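# Transfer box from closed hive roof onto open hive

## Task

Lift the box resting on the roof of the closed hive and set it down squarely on the open hive, covering its jars. Every jar must finish at the spot it started from, and nothing may drop freely by more than a few centimetres. The box must stay put without any robot holding it. Afterwards every gripper must release and the arms must pull away. Arm bases in metres, with headings in degrees counter-clockwise from +x: arm1 at x=-0.27 y=-0.67 z=+1.13 heading +19; arm2 at x=-0.30 y=-0.15 z=+1.13 heading -10; arm3 at x=+0.92 y=-0.03 z=+1.08 heading -175; arm4 at x=+0.24 y=+0.68 z=+1.11 heading -95.

## Robot and tools

Robots: four identical i2rt Big YAM arms named arm1, arm2, arm3 and arm4. Each has six revolute joints, a two-finger gripper and a wrist camera. With joints 1 and 6 at 0 and the hand level and forward, the wrist camera rides on top of the hand and looks toward the fingertips. Reach is about 1.0 m from the joint-1 axis. Two fixed room cameras, cam_high and cam_low, also see the scene. The arms do not coordinate with each other: a stalled arm does not hold up the rest.

Frame: there is one shared scene frame. Its origin is on the floor and +z points up. Base positions and headings are given in the task. The hand is the point midway between the fingertips. Its z axis runs along the fingers, and the fingers open and close along its y axis.

Joints: every target is an absolute joint value, not an offset. Arm joints are in radians and the gripper is in metres. The tolerance that counts as reached is shown after each range.
- joint1_rad: -2.879 to 2.879, ±0.045. Yaw about the base, positive counter-clockwise seen from above. At 0 the arm extends along its base heading.
- joint2_rad: 0 to 3.141, ±0.14. Shoulder. At 0 the upper arm points roughly level and backward; increasing it raises the arm and then brings it forward.
- joint3_rad: 0 to 3.019, ±0.09. Elbow. At 0 the arm is fully folded; increasing it opens the elbow.
- joint4_rad: -1.692 to 1.57, ±0.055. Hand pitch; positive tips the fingers up.
- joint5_rad: -1.57 to 1.57, ±0.03. Sideways swing of the hand; positive is toward the arm's right.
- joint6_rad: -2.094 to 2.094, ±0.035. Hand roll; positive is clockwise when viewed from behind the hand.
- gripper_m: 0 to 0.093, ±0.003. Gap between the fingertips. Each finger pad can squeeze with roughly 50 to 62 N, and some grippers manage less.
Joints move at different speeds, so the hand can take a wide, curved path between two postures.

Tool execute_actions: takes actions, a list holding either one action or none. An action is an object keyed by robot name. Each value is {"joints": {...}} holding any subset of the seven keys above. All commanded motions start together and can finish at different times. Example: {"arm1": {"joints": {"gripper_m": 0.05}}, "arm3": {"joints": {"joint1_rad": 0.3}}}. The optional cameras argument lists the cameras to return: arm1_cam_wrist to arm4_cam_wrist, cam_high, cam_low or "all". If it is null or left out you get all cameras, and [] gives none. Any unknown key, name or out-of-range value rejects the whole call and nothing moves. An empty actions list only reports state and images. A joint or robot you leave out may keep pushing toward its earlier target.

Tool wait: seconds, from 0 to 10. Commands nothing new; the scene keeps running. Returns the same state and images as an empty action.

Tool zoom_image: camera plus region [x0, y0, x1, y1] in pixels of that camera's latest full image, measured from the top-left corner. The region can be at most 504 by 504.

Tool read_manual: section "licences". Returns licence text only.

Tool finished_scene: scene, the current scene's number. Ends that scene permanently and reports whether the goal was met. Call it only once the box rests on its own and the arms are clear.

Result lines: joint_positions holds current values. Joint torques are listed for joints 1 to 6; they carry per-arm offsets, scaling and noise and are not zero in free air. joint_status gives how each commanded joint ended:
- off_target: stopped short and may still be pushing.
- contact_stop or time_out: holds where it stopped. After time_out, a joint may keep a target no more than 0.375, 0.375, 0.113, 0.225, 0.075 and 0.3 rad (joints 1 to 6) from where it stands, and keep pushing toward it.
- not_followed: a self- and inter-arm collision check blocked the arm's joint targets. Such targets may be retried on later actions. The gripper part of the same action still runs.
The on_its_own line lists what moves without being commanded in that call; "held at" there means the held target, not the current position. MOTOR HOT warns at 85 °C. An OVER-TEMPERATURE FAULT at 100 °C makes that arm and its gripper go limp until they cool, and its joints then report limit_stop_at_motor_heat; resend the targets. A stop reported in one result cancels the later move, wait and finish calls in the same reply.

Cautions: the arms do not halt on contact and can press hard, which also heats motors. To relieve a joint, command it to its reported position. Very small target changes may produce no motion. A joint holding a load sinks after a time_out. A hard squeeze between two robots fails the task at once, and a hard collision may too; no state line reports arm-to-arm contact. The collision check ignores fingers, gripper housings and wrist cameras and may act too late. Contact through a carried object is allowed. Objects may occasionally be nudged by outside pushes. Do not let anything leave the work area or hit the floor. Avoid drops, slips, slams and hard pushes. Lower the box gently so the jars do not shift, then open the grippers and retract. The robot keeps holding its last command while you think.

Each tool is called after "Call:" by a JSON object that holds its "op" and its "data", one argument or row to a line.

## Session

Call:
{"op": "execute_actions", "data": {
  "actions": []
}}

Scene clock: 0.00 s.
Joint torques (N m, as the arm reports them, + toward a larger angle): no reading
Motor temperatures (°C, as the motors report them): arm1=[23 23 23 22 22 23] | arm2=[25 26 22 24 22 21] | arm3=[23 21 24 23 21 23] | arm4=[21 24 24 24 21 24]
arm1.joint_positions: joint1_rad=-0.018 joint2_rad=+0.505 joint3_rad=+1.355 joint4_rad=-1.407 joint5_rad=-0.271 joint6_rad=+0.366 gripper_m=+0.094
arm1.joint_status: not commanded
arm1.hand: x=-0.1165 y=-0.5684 z=+1.6665 quat_wxyz=(-0.414, +0.046, -0.867, -0.273) (m; scene frame)
arm2.joint_positions: joint1_rad=+0.100 joint2_rad=+0.608 joint3_rad=+1.411 joint4_rad=-1.372 joint5_rad=-0.011 joint6_rad=+0.045 gripper_m=+0.094
arm2.joint_status: not commanded
arm2.hand: x=-0.0736 y=-0.1643 z=+1.6747 quat_wxyz=(-0.480, -0.048, -0.876, +0.002) (m; scene frame)
arm3.joint_positions: joint1_rad=-0.228 joint2_rad=+0.602 joint3_rad=+1.473 joint4_rad=-1.534 joint5_rad=+0.300 joint6_rad=+0.302 gripper_m=+0.094
arm3.joint_status: not commanded
arm3.hand: x=+0.7578 y=+0.0422 z=+1.6285 quat_wxyz=(+0.099, -0.849, +0.259, +0.449) (m; scene frame)
arm4.joint_positions: joint1_rad=+0.211 joint2_rad=+0.634 joint3_rad=+1.371 joint4_rad=-1.339 joint5_rad=+0.015 joint6_rad=+0.122 gripper_m=+0.095
arm4.joint_status: not commanded
arm4.hand: x=+0.2625 y=+0.4398 z=+1.6370 quat_wxyz=(-0.369, -0.628, -0.620, +0.291) (m; scene frame)
pictures: arm1_cam_wrist, arm2_cam_wrist, arm3_cam_wrist, arm4_cam_wrist, cam_high, cam_low
Images, in order (width x height): arm1_cam_wrist 616x616, arm2_cam_wrist 616x616, arm3_cam_wrist 616x616, arm4_cam_wrist 616x616, cam_high 896x504, cam_low 896x504.

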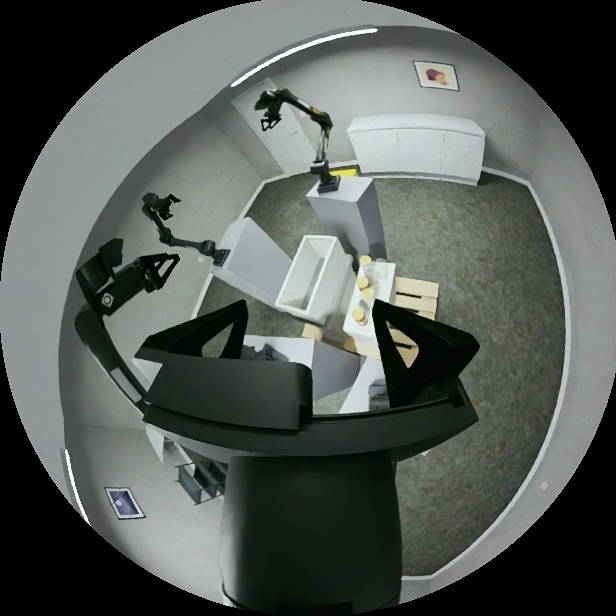

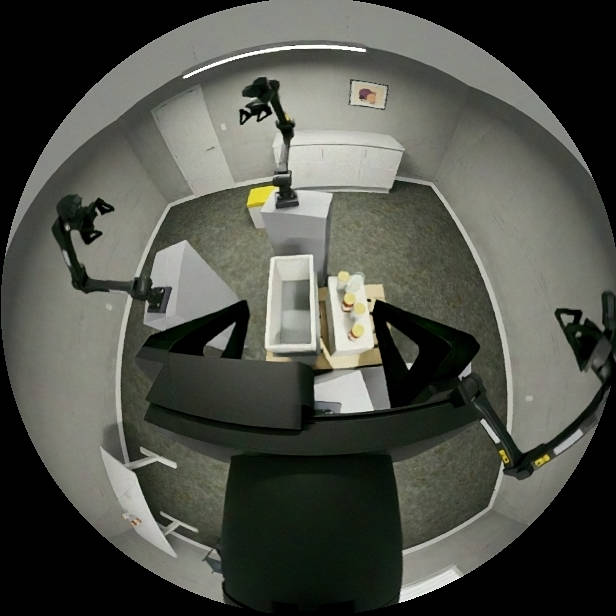

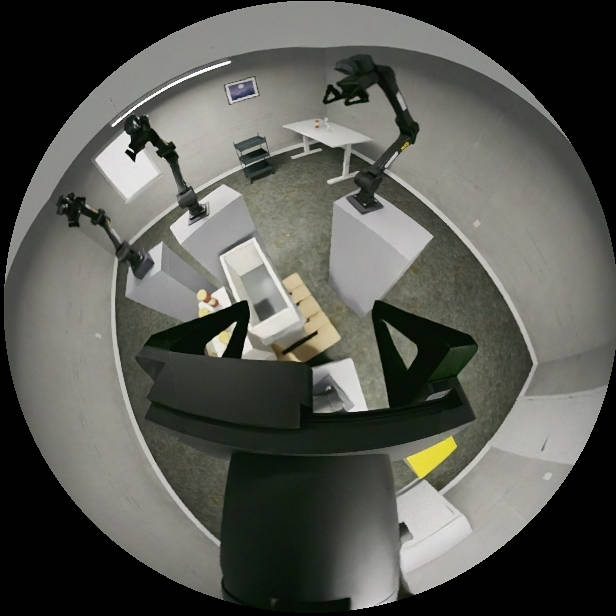

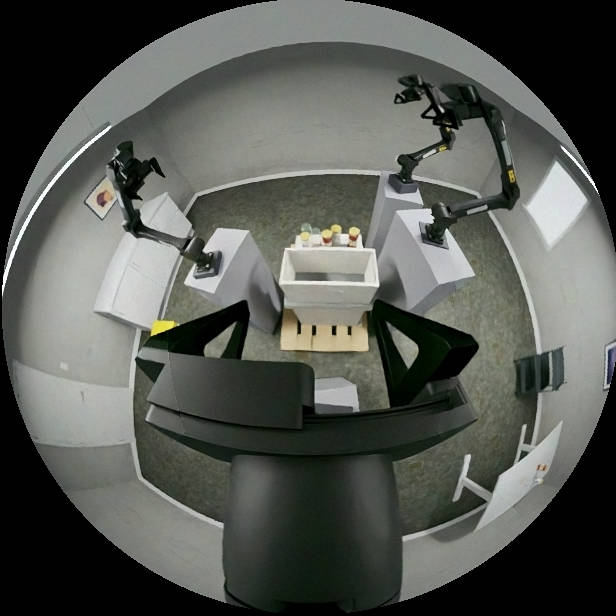

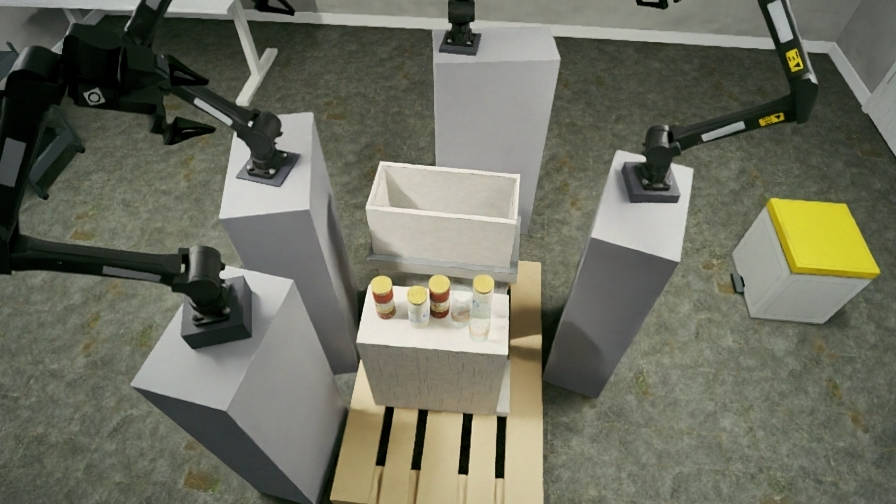

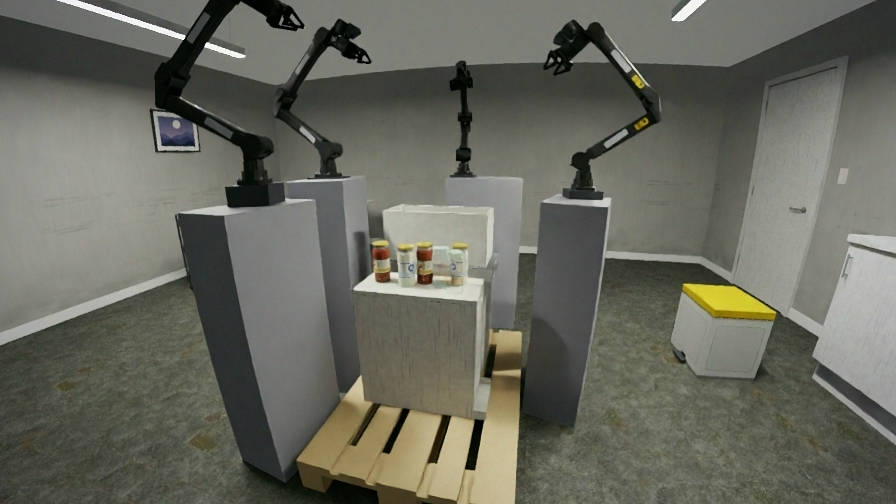

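Call:
{"op": "zoom_image", "data": {
  "camera": "cam_high",
  "region": [330, 140, 570, 430]
}}

Call:
{"op": "zoom_image", "data": {
  "camera": "cam_low",
  "region": [330, 180, 540, 440]
}}

Call:
{"op": "zoom_image", "data": {
  "camera": "arm2_cam_wrist",
  "region": [240, 230, 420, 400]
}}

Region (330, 140, 570, 430) of cam_high's 896x504 image, scaled by 1.738, with more detail than that image has; it fills the left 417 columns of this view, and the rest is white.

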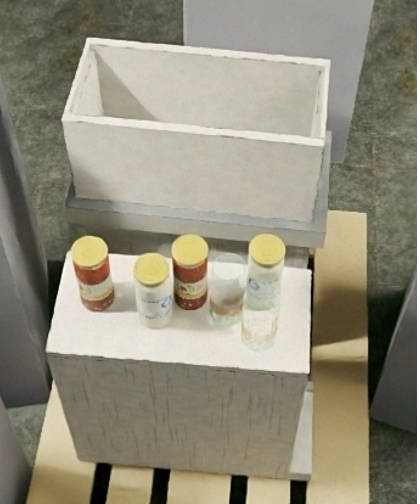

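Region (330, 180, 540, 440) of cam_low's 896x504 image, scaled by 1.938, with more detail than that image has; it fills the left 407 columns of this view, and the rest is white.

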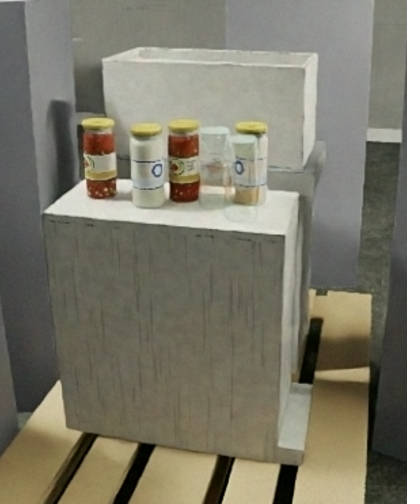

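Region (240, 230, 420, 400) of arm2_cam_wrist's 616x616 image, scaled by 2.800, with more detail than that image has.

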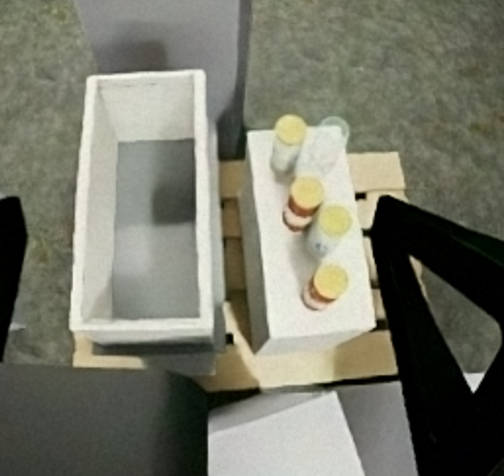

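Call:
{"op": "execute_actions", "data": {
  "actions": [
    {"arm2":{"joints":{"joint1_rad":0.397,"joint2_rad":1.474,"joint3_rad":0.666,"joint4_rad":-0.763,"joint5_rad":0,"joint6_rad":1.79}},"arm3":{"joints":{"joint1_rad":0.029,"joint2_rad":1.642,"joint3_rad":1.043,"joint4_rad":-0.972,"joint5_rad":0,"joint6_rad":-1.455}}}
  ]
}}

Scene clock: 5.10 s.
Joint torques (N m, as the arm reports them, + toward a larger angle): arm1=[ 0.57  3.94  7.88  2.53 -0.04  0.03] | arm2=[ 0.95 -7.02  7.17  0.76  0.16 -0.08] | arm3=[ -0.33 -12.1    9.     0.33  -0.19  -0.08] | arm4=[-1.82  1.3  11.71  1.68 -0.09 -0.01]
Motor temperatures (°C, as the motors report them): arm1=[23 23 23 22 22 23] | arm2=[25 26 23 24 22 21] | arm3=[23 21 25 23 21 23] | arm4=[21 24 26 24 21 24]
arm1.joint_positions: joint1_rad=-0.018 joint2_rad=+0.505 joint3_rad=+1.355 joint4_rad=-1.407 joint5_rad=-0.271 joint6_rad=+0.366 gripper_m=+0.094
arm1.joint_status: not commanded
arm1.hand: x=-0.1165 y=-0.5684 z=+1.6665 quat_wxyz=(-0.414, +0.046, -0.867, -0.273) (m; scene frame)
arm2.joint_positions: joint1_rad=+0.398 joint2_rad=+1.464 joint3_rad=+0.659 joint4_rad=-0.774 joint5_rad=+0.000 joint6_rad=+1.780 gripper_m=+0.094
arm2.joint_status: all done
arm2.hand: x=+0.0087 y=-0.0808 z=+1.1228 quat_wxyz=(+0.002, -0.701, -0.713, +0.003) (m; scene frame)
arm3.joint_positions: joint1_rad=+0.028 joint2_rad=+1.638 joint3_rad=+1.025 joint4_rad=-0.982 joint5_rad=+0.003 joint6_rad=-1.445 gripper_m=+0.094
arm3.joint_status: all done
arm3.hand: x=+0.5047 y=-0.0790 z=+1.1237 quat_wxyz=(+0.000, -0.711, -0.703, -0.007) (m; scene frame)
arm4.joint_positions: joint1_rad=+0.211 joint2_rad=+0.634 joint3_rad=+1.371 joint4_rad=-1.339 joint5_rad=+0.015 joint6_rad=+0.122 gripper_m=+0.095
arm4.joint_status: not commanded
arm4.hand: x=+0.2625 y=+0.4398 z=+1.6370 quat_wxyz=(-0.369, -0.628, -0.620, +0.291) (m; scene frame)
pictures: arm1_cam_wrist, arm2_cam_wrist, arm3_cam_wrist, arm4_cam_wrist, cam_high, cam_low
Images, in order (width x height): arm1_cam_wrist 616x616, arm2_cam_wrist 616x616, arm3_cam_wrist 616x616, arm4_cam_wrist 616x616, cam_high 896x504, cam_low 896x504.

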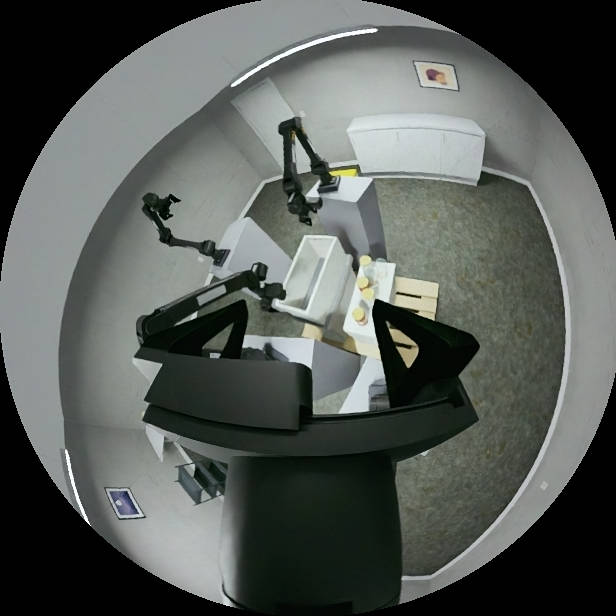

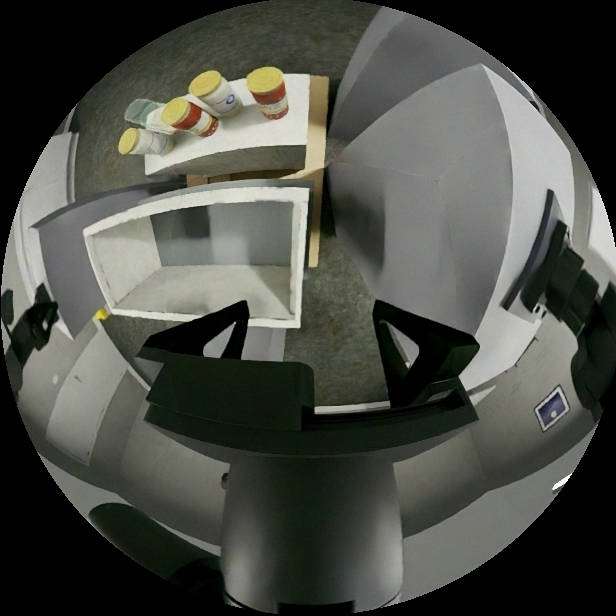

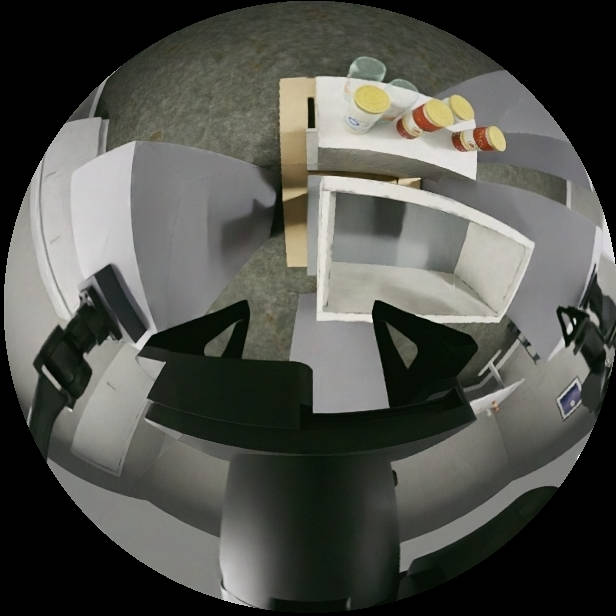

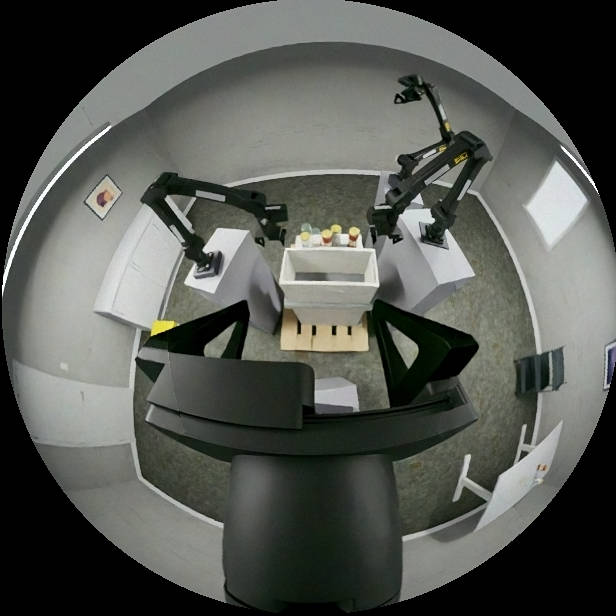

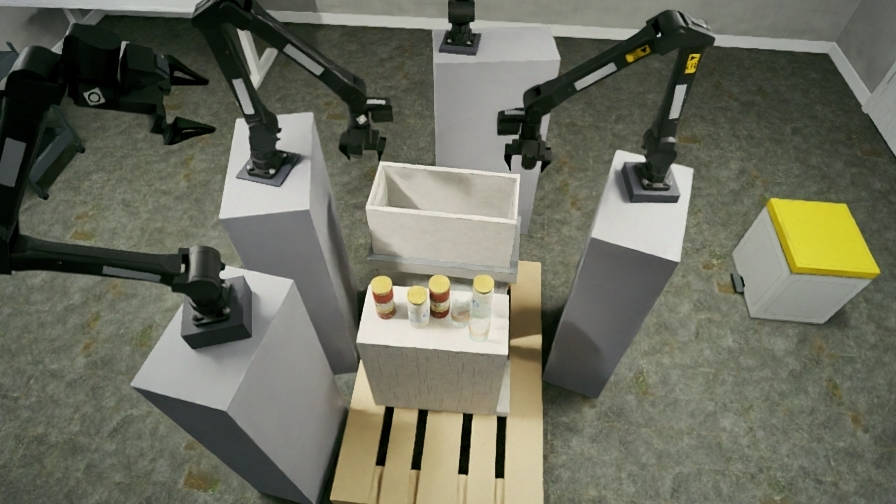

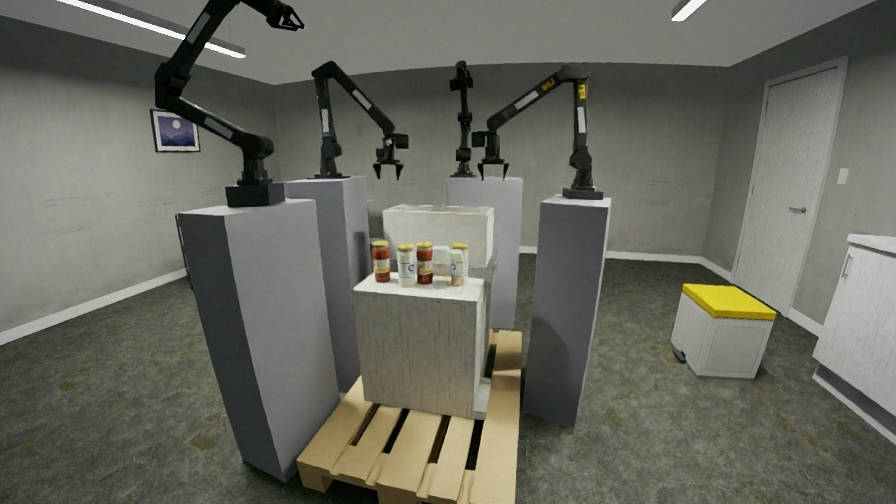

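Call:
{"op": "execute_actions", "data": {
  "actions": [
    {"arm2":{"joints":{"joint1_rad":0.453,"joint2_rad":1.79,"joint3_rad":0.65,"joint4_rad":-0.41,"joint5_rad":0,"joint6_rad":1.858}},"arm3":{"joints":{"joint1_rad":-0.019,"joint2_rad":1.86,"joint3_rad":1.0,"joint4_rad":-0.686,"joint5_rad":0,"joint6_rad":-1.512}}}
  ],
  "cameras": ["arm2_cam_wrist","arm3_cam_wrist","cam_high","cam_low"]
}}

Scene clock: 6.97 s.
Joint torques (N m, as the arm reports them, + toward a larger angle): arm1=[ 0.7   4.12  7.89  2.52 -0.05  0.03] | arm2=[ 0.91 -9.96  3.92  0.81  0.15 -0.03] | arm3=[ -0.19 -14.73   6.75   0.36  -0.15  -0.07] | arm4=[-1.52  1.02 11.68  1.76 -0.07 -0.03]
Motor temperatures (°C, as the motors report them): arm1=[23 23 24 22 22 23] | arm2=[25 26 23 24 22 21] | arm3=[23 21 25 23 21 23] | arm4=[21 24 26 24 21 24]
arm1.joint_positions: joint1_rad=-0.018 joint2_rad=+0.505 joint3_rad=+1.355 joint4_rad=-1.407 joint5_rad=-0.271 joint6_rad=+0.366 gripper_m=+0.094
arm1.joint_status: not commanded
arm1.hand: x=-0.1165 y=-0.5684 z=+1.6665 quat_wxyz=(-0.414, +0.046, -0.867, -0.273) (m; scene frame)
arm2.joint_positions: joint1_rad=+0.452 joint2_rad=+1.789 joint3_rad=+0.650 joint4_rad=-0.420 joint5_rad=+0.000 joint6_rad=+1.848 gripper_m=+0.094
arm2.joint_status: all done
arm2.hand: x=+0.0242 y=-0.0588 z=+1.0222 quat_wxyz=(-0.003, -0.706, -0.708, -0.004) (m; scene frame)
arm3.joint_positions: joint1_rad=-0.021 joint2_rad=+1.871 joint3_rad=+0.990 joint4_rad=-0.696 joint5_rad=+0.002 joint6_rad=-1.502 gripper_m=+0.094
arm3.joint_status: all done
arm3.hand: x=+0.4832 y=-0.0594 z=+1.0172 quat_wxyz=(+0.005, -0.709, -0.706, +0.001) (m; scene frame)
arm4.joint_positions: joint1_rad=+0.211 joint2_rad=+0.634 joint3_rad=+1.371 joint4_rad=-1.339 joint5_rad=+0.015 joint6_rad=+0.122 gripper_m=+0.095
arm4.joint_status: not commanded
arm4.hand: x=+0.2625 y=+0.4398 z=+1.6370 quat_wxyz=(-0.369, -0.628, -0.620, +0.291) (m; scene frame)
pictures: arm2_cam_wrist, arm3_cam_wrist, cam_high, cam_low
Images, in order (width x height): arm2_cam_wrist 616x616, arm3_cam_wrist 616x616, cam_high 896x504, cam_low 896x504.

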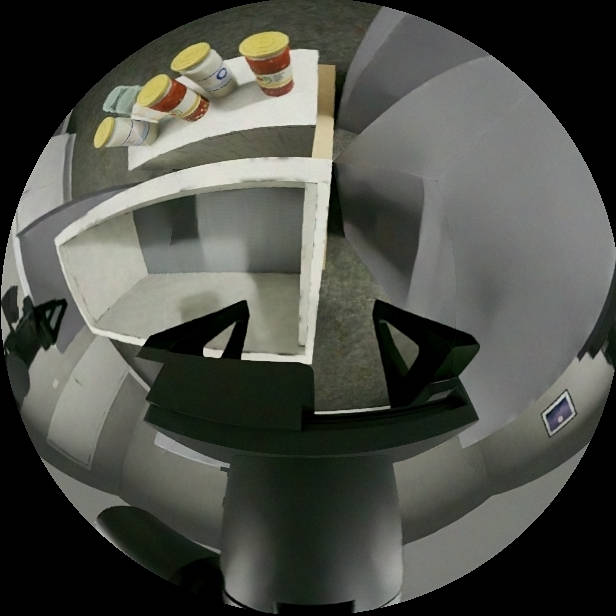

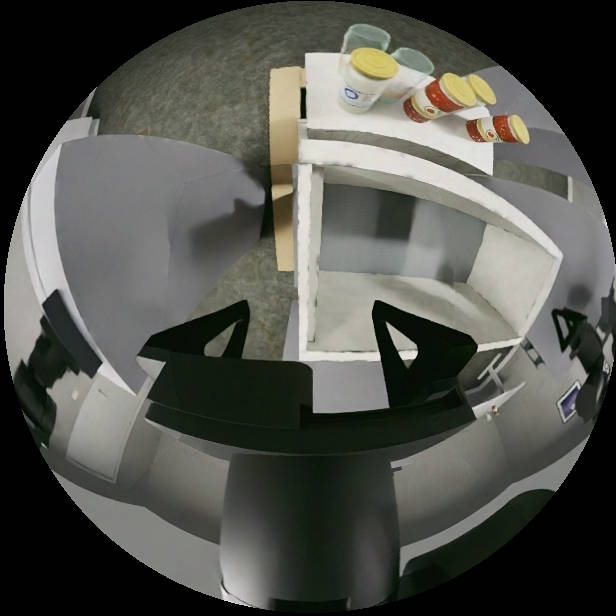

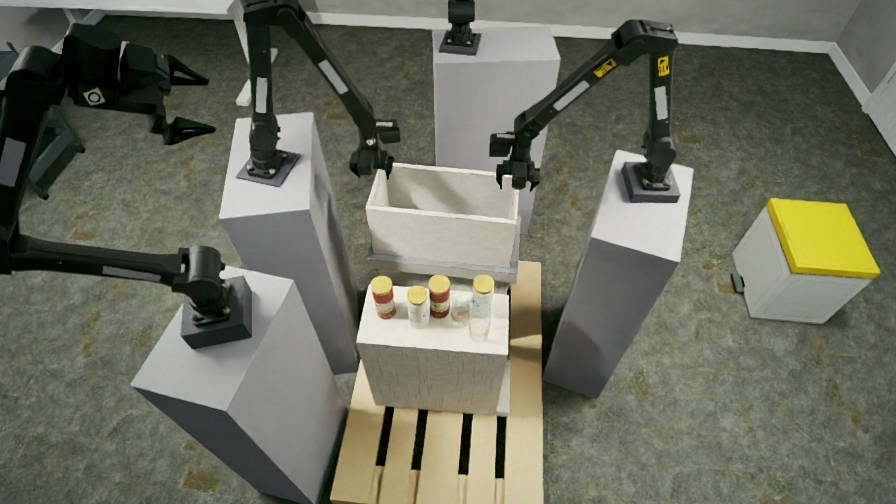

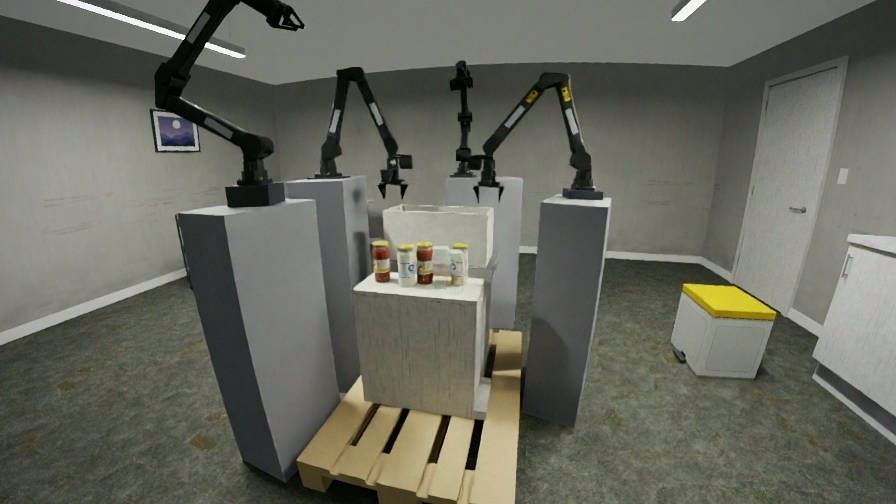

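Call:
{"op": "execute_actions", "data": {
  "actions": [
    {"arm2":{"joints":{"joint1_rad":0.42,"joint2_rad":2.096,"joint3_rad":0.672,"joint4_rad":-0.132,"joint5_rad":0,"joint6_rad":1.83}},"arm3":{"joints":{"joint1_rad":0.007,"joint2_rad":2.068,"joint3_rad":1.0,"joint4_rad":-0.475,"joint5_rad":0,"joint6_rad":-1.468}}}
  ],
  "cameras": ["arm2_cam_wrist","arm3_cam_wrist","cam_high","cam_low"]
}}

Scene clock: 9.83 s.
Joint torques (N m, as the arm reports them, + toward a larger angle): arm1=[ 0.63  4.02  7.91  2.54 -0.05  0.03] | arm2=[  0.7  -11.09   1.6    0.78   0.15  -0.22] | arm3=[ -0.12 -15.61   5.11   0.37  -0.14   0.14] | arm4=[-1.61  1.   11.87  1.8  -0.07  0.  ]
Motor temperatures (°C, as the motors report them): arm1=[23 23 24 22 22 23] | arm2=[25 26 23 24 22 21] | arm3=[23 22 25 23 21 23] | arm4=[21 24 26 24 21 24]
arm1.joint_positions: joint1_rad=-0.018 joint2_rad=+0.505 joint3_rad=+1.355 joint4_rad=-1.407 joint5_rad=-0.271 joint6_rad=+0.366 gripper_m=+0.094
arm1.joint_status: not commanded
arm1.hand: x=-0.1165 y=-0.5684 z=+1.6665 quat_wxyz=(-0.414, +0.046, -0.867, -0.273) (m; scene frame)
arm2.joint_positions: joint1_rad=+0.423 joint2_rad=+2.097 joint3_rad=+0.667 joint4_rad=-0.143 joint5_rad=+0.000 joint6_rad=+1.840 gripper_m=+0.094
arm2.joint_status: all done
arm2.hand: x=+0.0183 y=-0.0705 z=+0.9295 quat_wxyz=(+0.000, -0.714, -0.701, +0.001) (m; scene frame)
arm3.joint_positions: joint1_rad=+0.004 joint2_rad=+2.079 joint3_rad=+0.990 joint4_rad=-0.485 joint5_rad=+0.002 joint6_rad=-1.477 gripper_m=+0.094
arm3.joint_status: all done
arm3.hand: x=+0.4815 y=-0.0700 z=+0.9294 quat_wxyz=(+0.006, -0.709, -0.705, +0.002) (m; scene frame)
arm4.joint_positions: joint1_rad=+0.211 joint2_rad=+0.634 joint3_rad=+1.371 joint4_rad=-1.339 joint5_rad=+0.015 joint6_rad=+0.122 gripper_m=+0.095
arm4.joint_status: not commanded
arm4.hand: x=+0.2625 y=+0.4398 z=+1.6370 quat_wxyz=(-0.369, -0.628, -0.620, +0.291) (m; scene frame)
pictures: arm2_cam_wrist, arm3_cam_wrist, cam_high, cam_low
Images, in order (width x height): arm2_cam_wrist 616x616, arm3_cam_wrist 616x616, cam_high 896x504, cam_low 896x504.

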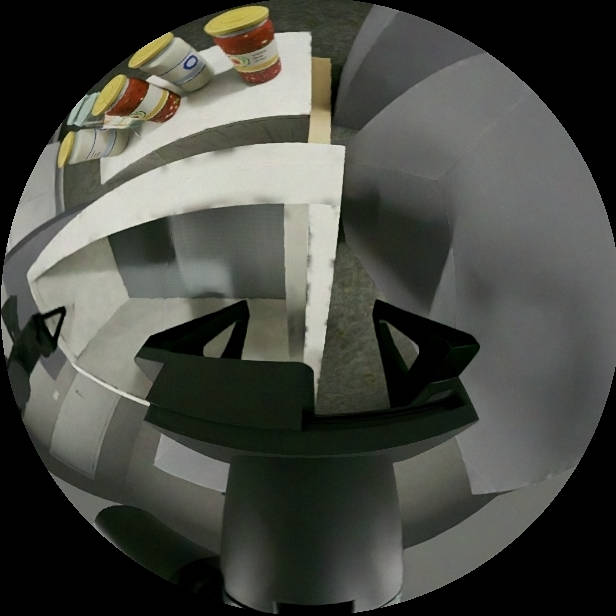

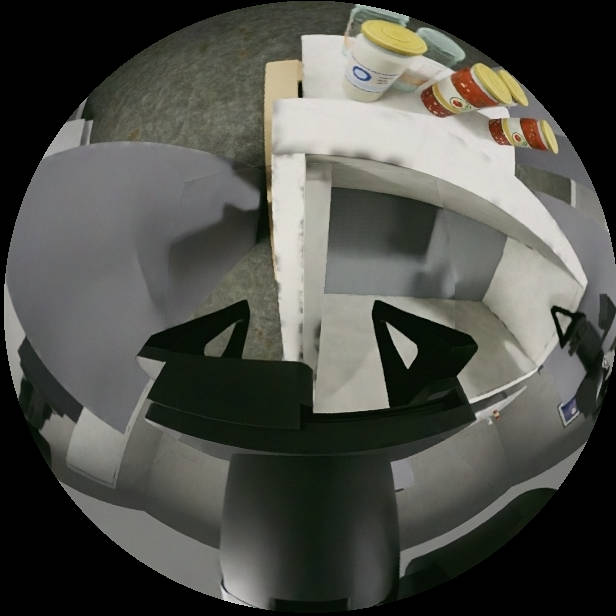

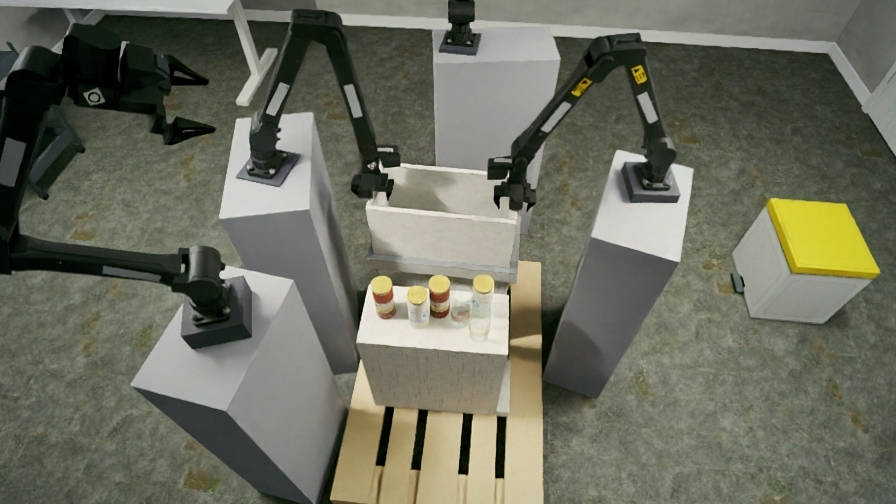

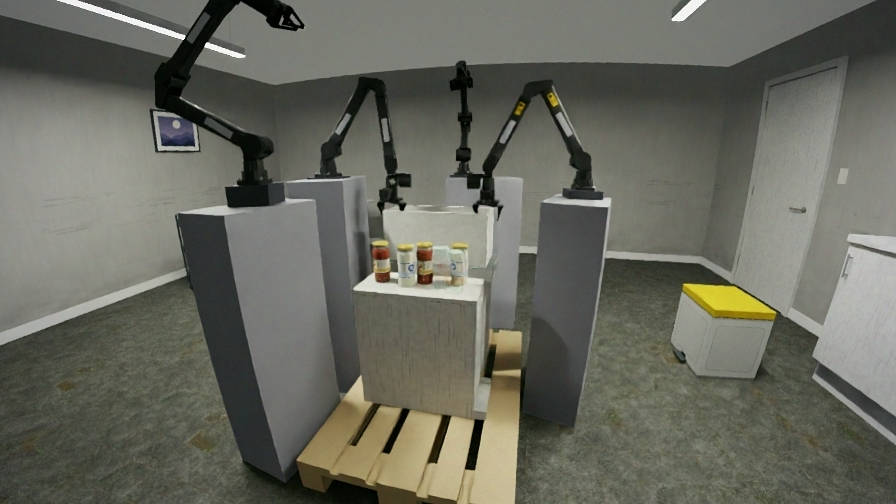

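Call:
{"op": "execute_actions", "data": {
  "actions": [
    {"arm2":{"joints":{"joint1_rad":0.483,"joint2_rad":2.096,"joint3_rad":0.682,"joint4_rad":-0.155,"joint5_rad":0,"joint6_rad":1.93,"gripper_m":0.05}},"arm3":{"joints":{"joint6_rad":-1.426,"gripper_m":0.05}}}
  ],
  "cameras": ["arm2_cam_wrist","arm3_cam_wrist"]
}}

Scene clock: 11.23 s.
Joint torques (N m, as the arm reports them, + toward a larger angle): arm1=[ 0.63  4.    7.89  2.5  -0.04  0.04] | arm2=[  0.64 -11.14   1.98  -0.27   0.15  -0.03] | arm3=[ -0.06 -15.6    5.16   0.38  -0.15   0.14] | arm4=[-1.52  1.06 11.76  1.81 -0.09 -0.04]
Motor temperatures (°C, as the motors report them): arm1=[23 23 24 22 22 23] | arm2=[25 26 23 24 22 21] | arm3=[23 22 25 23 21 23] | arm4=[21 24 27 24 21 24]
arm1.joint_positions: joint1_rad=-0.018 joint2_rad=+0.505 joint3_rad=+1.355 joint4_rad=-1.407 joint5_rad=-0.271 joint6_rad=+0.366 gripper_m=+0.094
arm1.joint_status: not commanded
arm1.hand: x=-0.1165 y=-0.5684 z=+1.6665 quat_wxyz=(-0.414, +0.046, -0.867, -0.273) (m; scene frame)
arm2.joint_positions: joint1_rad=+0.485 joint2_rad=+2.097 joint3_rad=+0.673 joint4_rad=-0.145 joint5_rad=+0.000 joint6_rad=+1.920 gripper_m=+0.050
arm2.joint_status: all done
arm2.hand: x=+0.0158 y=-0.0501 z=+0.9298 quat_wxyz=(-0.001, -0.720, -0.694, -0.001) (m; scene frame)
arm3.joint_positions: joint1_rad=+0.004 joint2_rad=+2.079 joint3_rad=+0.990 joint4_rad=-0.485 joint5_rad=+0.002 joint6_rad=-1.436 gripper_m=+0.050
arm3.joint_status: all done
arm3.hand: x=+0.4815 y=-0.0700 z=+0.9294 quat_wxyz=(+0.006, -0.723, -0.691, +0.002) (m; scene frame)
arm4.joint_positions: joint1_rad=+0.211 joint2_rad=+0.634 joint3_rad=+1.371 joint4_rad=-1.339 joint5_rad=+0.015 joint6_rad=+0.122 gripper_m=+0.095
arm4.joint_status: not commanded
arm4.hand: x=+0.2625 y=+0.4398 z=+1.6370 quat_wxyz=(-0.369, -0.628, -0.620, +0.291) (m; scene frame)
pictures: arm2_cam_wrist, arm3_cam_wrist
Images, in order (width x height): arm2_cam_wrist 616x616, arm3_cam_wrist 616x616.

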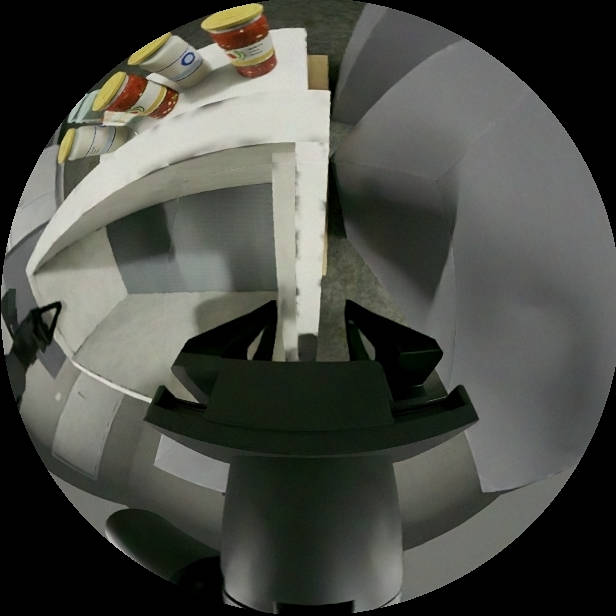

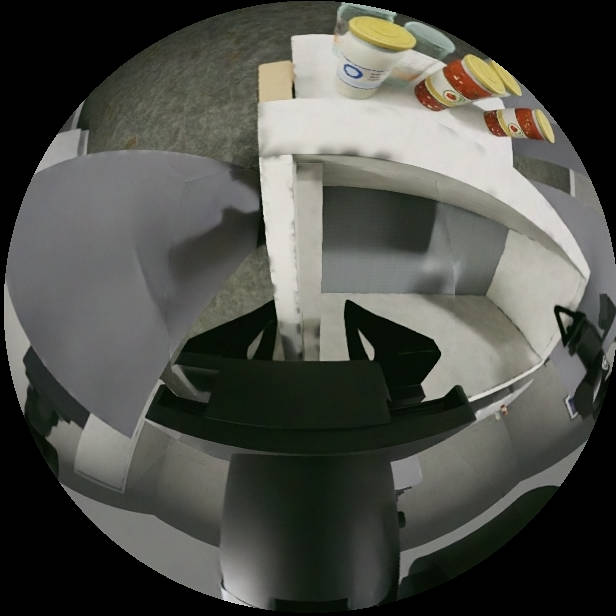

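Call:
{"op": "execute_actions", "data": {
  "actions": [
    {"arm2":{"joints":{"joint4_rad":-0.125,"gripper_m":0.04}},"arm3":{"joints":{"joint2_rad":2.056,"joint3_rad":0.981,"joint4_rad":-0.464,"gripper_m":0.045}}}
  ],
  "cameras": []
}}

Call:
{"op": "execute_actions", "data": {
  "actions": [
    {"arm2":{"joints":{"gripper_m":0.0}},"arm3":{"joints":{"gripper_m":0.0}}}
  ],
  "cameras": ["arm2_cam_wrist","arm3_cam_wrist"]
}}

Scene clock: 12.13 s.
Joint torques (N m, as the arm reports them, + toward a larger angle): arm1=[ 0.63  4.05  7.9   2.54 -0.05  0.04] | arm2=[  0.69 -11.1    1.96   0.8    0.16  -0.05] | arm3=[ -0.08 -15.62   4.12   0.42  -0.15   0.14] | arm4=[-1.33  1.19 11.77  1.69 -0.1  -0.01]
Motor temperatures (°C, as the motors report them): arm1=[23 23 24 22 22 23] | arm2=[25 26 23 24 22 21] | arm3=[23 22 25 23 21 23] | arm4=[21 24 27 24 21 24]
arm1.joint_positions: joint1_rad=-0.018 joint2_rad=+0.505 joint3_rad=+1.355 joint4_rad=-1.407 joint5_rad=-0.271 joint6_rad=+0.366 gripper_m=+0.094
arm1.joint_status: not commanded
arm1.hand: x=-0.1165 y=-0.5684 z=+1.6665 quat_wxyz=(-0.414, +0.046, -0.867, -0.273) (m; scene frame)
arm2.joint_positions: joint1_rad=+0.485 joint2_rad=+2.097 joint3_rad=+0.673 joint4_rad=-0.135 joint5_rad=+0.000 joint6_rad=+1.920 gripper_m=+0.040
arm2.joint_status: all done
arm2.hand: x=+0.0180 y=-0.0494 z=+0.9298 quat_wxyz=(-0.003, -0.720, -0.694, -0.005) (m; scene frame)
arm3.joint_positions: joint1_rad=+0.004 joint2_rad=+2.067 joint3_rad=+0.984 joint4_rad=-0.474 joint5_rad=+0.002 joint6_rad=-1.435 gripper_m=+0.045
arm3.joint_status: all done
arm3.hand: x=+0.4789 y=-0.0703 z=+0.9334 quat_wxyz=(+0.011, -0.723, -0.690, +0.008) (m; scene frame)
arm4.joint_positions: joint1_rad=+0.211 joint2_rad=+0.634 joint3_rad=+1.371 joint4_rad=-1.339 joint5_rad=+0.015 joint6_rad=+0.122 gripper_m=+0.095
arm4.joint_status: not commanded
arm4.hand: x=+0.2625 y=+0.4398 z=+1.6370 quat_wxyz=(-0.369, -0.628, -0.620, +0.291) (m; scene frame)
pictures: none
No camera images: the call's "cameras" was empty. Leave "cameras" out to get every camera's image.

Scene clock: 12.73 s.
Joint torques (N m, as the arm reports them, + toward a larger angle): arm1=[ 0.59  3.94  7.9   2.51 -0.04  0.04] | arm2=[  0.81 -11.18   1.5    0.49   0.07  -0.16] | arm3=[ -0.12 -15.45   4.82   0.44  -0.07   0.18] | arm4=[-1.84  1.19 11.76  1.79 -0.05  0.  ]
Motor temperatures (°C, as the motors report them): arm1=[23 23 24 22 22 23] | arm2=[25 26 23 24 22 21] | arm3=[23 22 25 23 21 23] | arm4=[21 24 27 24 21 24]
arm1.joint_positions: joint1_rad=-0.018 joint2_rad=+0.505 joint3_rad=+1.355 joint4_rad=-1.407 joint5_rad=-0.271 joint6_rad=+0.366 gripper_m=+0.094
arm1.joint_status: not commanded
arm1.hand: x=-0.1165 y=-0.5684 z=+1.6665 quat_wxyz=(-0.414, +0.046, -0.867, -0.273) (m; scene frame)
arm2.joint_positions: joint1_rad=+0.485 joint2_rad=+2.097 joint3_rad=+0.679 joint4_rad=-0.129 joint5_rad=+0.002 joint6_rad=+1.932 gripper_m=+0.018
arm2.joint_status: gripper_m off_target (ended at +0.018, target +0.000)
arm2.hand: x=+0.0236 y=-0.0481 z=+0.9302 quat_wxyz=(-0.007, -0.724, -0.690, -0.010) (m; scene frame)
arm3.joint_positions: joint1_rad=+0.004 joint2_rad=+2.067 joint3_rad=+0.975 joint4_rad=-0.475 joint5_rad=-0.001 joint6_rad=-1.439 gripper_m=+0.018
arm3.joint_status: gripper_m off_target (ended at +0.018, target +0.000)
arm3.hand: x=+0.4845 y=-0.0703 z=+0.9318 quat_wxyz=(+0.007, -0.722, -0.692, +0.005) (m; scene frame)
arm4.joint_positions: joint1_rad=+0.211 joint2_rad=+0.634 joint3_rad=+1.371 joint4_rad=-1.339 joint5_rad=+0.015 joint6_rad=+0.122 gripper_m=+0.095
arm4.joint_status: not commanded
arm4.hand: x=+0.2625 y=+0.4398 z=+1.6370 quat_wxyz=(-0.369, -0.628, -0.620, +0.291) (m; scene frame)
pictures: arm2_cam_wrist, arm3_cam_wrist
Images, in order (width x height): arm2_cam_wrist 616x616, arm3_cam_wrist 616x616.

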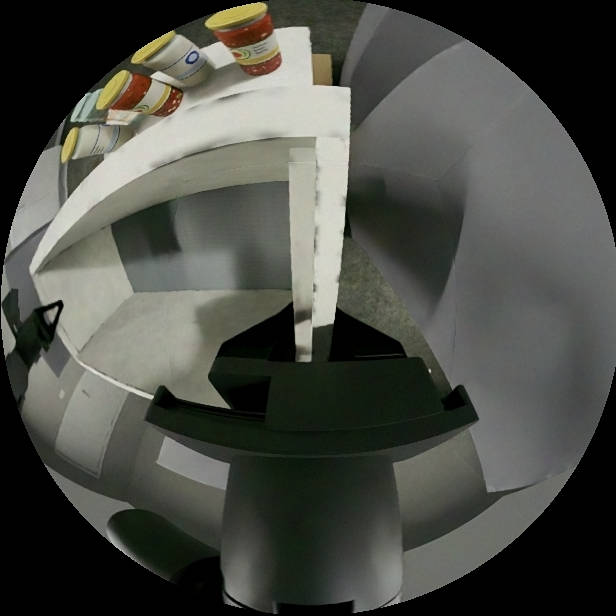

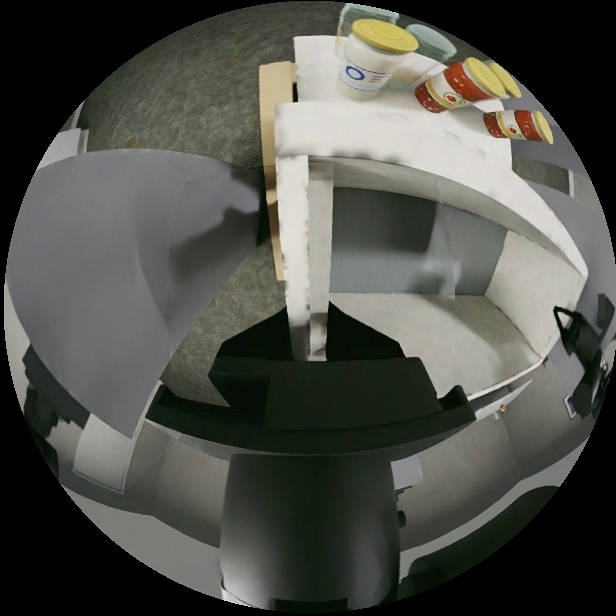

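Call:
{"op": "execute_actions", "data": {
  "actions": [
    {"arm2":{"joints":{"joint2_rad":1.755,"joint3_rad":0.67,"joint4_rad":-0.469,"joint6_rad":1.93}},"arm3":{"joints":{"joint2_rad":1.825,"joint3_rad":1.02,"joint4_rad":-0.734,"joint6_rad":-1.436}}}
  ],
  "cameras": ["arm2_cam_wrist","arm3_cam_wrist","cam_high","cam_low"]
}}

Scene clock: 14.23 s.
Joint torques (N m, as the arm reports them, + toward a larger angle): arm1=[ 0.58  4.04  7.9   2.53 -0.05  0.03] | arm2=[  0.88 -12.     4.82  -1.05  -0.07  -0.18] | arm3=[ -0.16 -16.38   8.55  -1.43  -0.07   0.16] | arm4=[-1.26  1.03 11.75  1.91 -0.07  0.02]
Motor temperatures (°C, as the motors report them): arm1=[23 23 25 22 22 23] | arm2=[25 26 23 24 22 21] | arm3=[23 22 26 23 21 23] | arm4=[21 24 27 24 21 24]
arm1.joint_positions: joint1_rad=-0.018 joint2_rad=+0.505 joint3_rad=+1.355 joint4_rad=-1.407 joint5_rad=-0.271 joint6_rad=+0.366 gripper_m=+0.094
arm1.joint_status: not commanded
arm1.hand: x=-0.1165 y=-0.5684 z=+1.6665 quat_wxyz=(-0.414, +0.046, -0.867, -0.273) (m; scene frame)
arm2.joint_positions: joint1_rad=+0.485 joint2_rad=+1.783 joint3_rad=+0.661 joint4_rad=-0.443 joint5_rad=+0.007 joint6_rad=+1.935 gripper_m=+0.018
arm2.joint_status: all done
arm2.hand: x=+0.0236 y=-0.0489 z=+1.0258 quat_wxyz=(-0.005, -0.725, -0.689, -0.001) (m; scene frame)
arm3.joint_positions: joint1_rad=+0.004 joint2_rad=+1.862 joint3_rad=+0.988 joint4_rad=-0.704 joint5_rad=-0.001 joint6_rad=-1.448 gripper_m=+0.018
arm3.joint_status: all done
arm3.hand: x=+0.4853 y=-0.0708 z=+1.0205 quat_wxyz=(+0.004, -0.719, -0.695, +0.001) (m; scene frame)
arm4.joint_positions: joint1_rad=+0.211 joint2_rad=+0.634 joint3_rad=+1.371 joint4_rad=-1.339 joint5_rad=+0.015 joint6_rad=+0.122 gripper_m=+0.095
arm4.joint_status: not commanded
arm4.hand: x=+0.2625 y=+0.4398 z=+1.6370 quat_wxyz=(-0.369, -0.628, -0.620, +0.291) (m; scene frame)
pictures: arm2_cam_wrist, arm3_cam_wrist, cam_high, cam_low
Images, in order (width x height): arm2_cam_wrist 616x616, arm3_cam_wrist 616x616, cam_high 896x504, cam_low 896x504.

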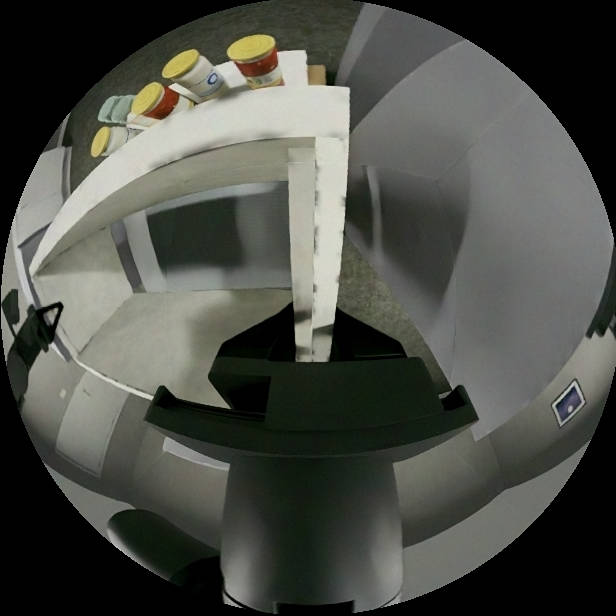

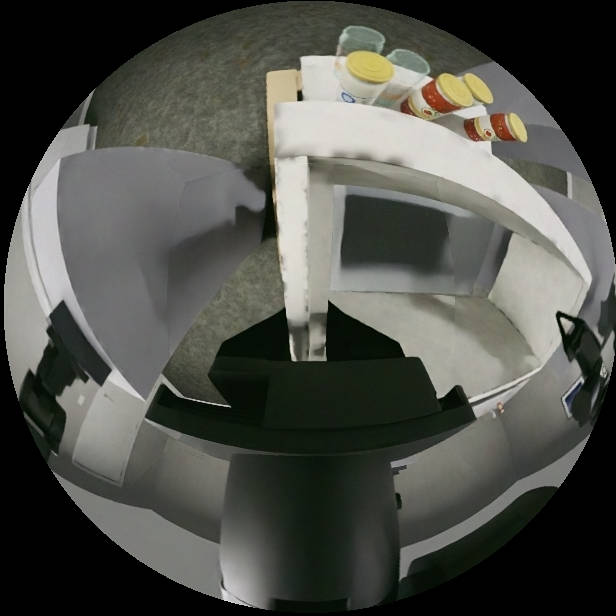

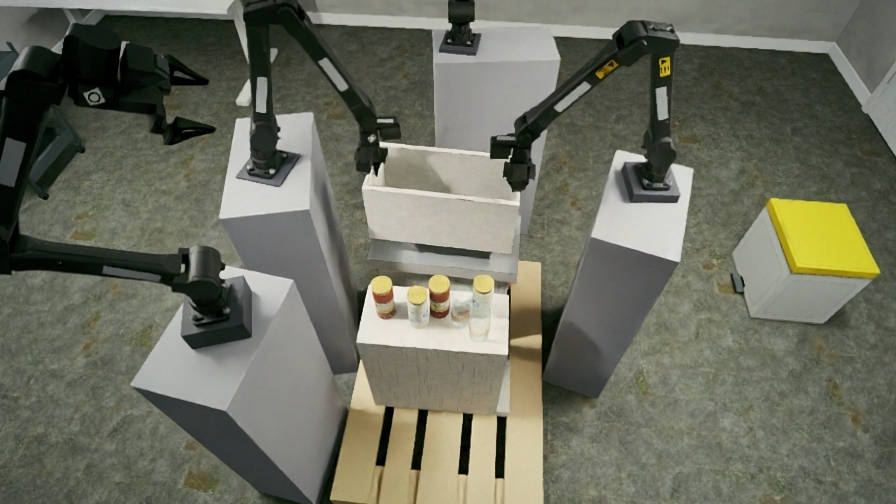

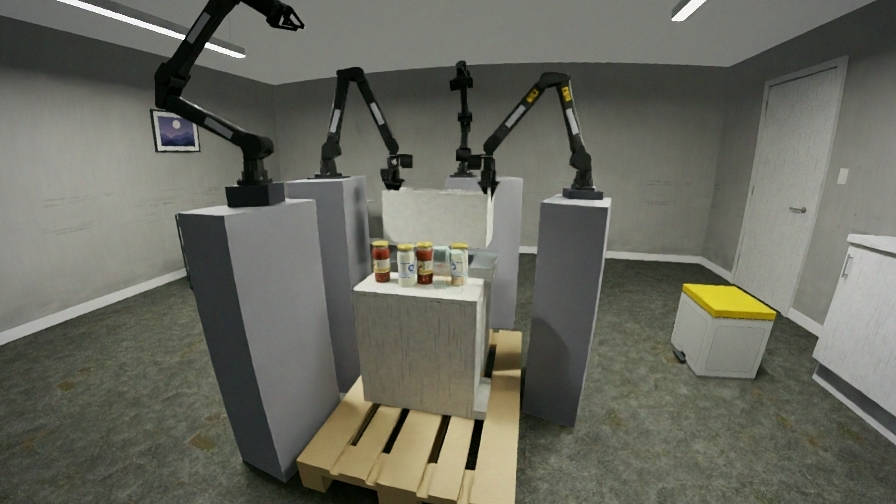

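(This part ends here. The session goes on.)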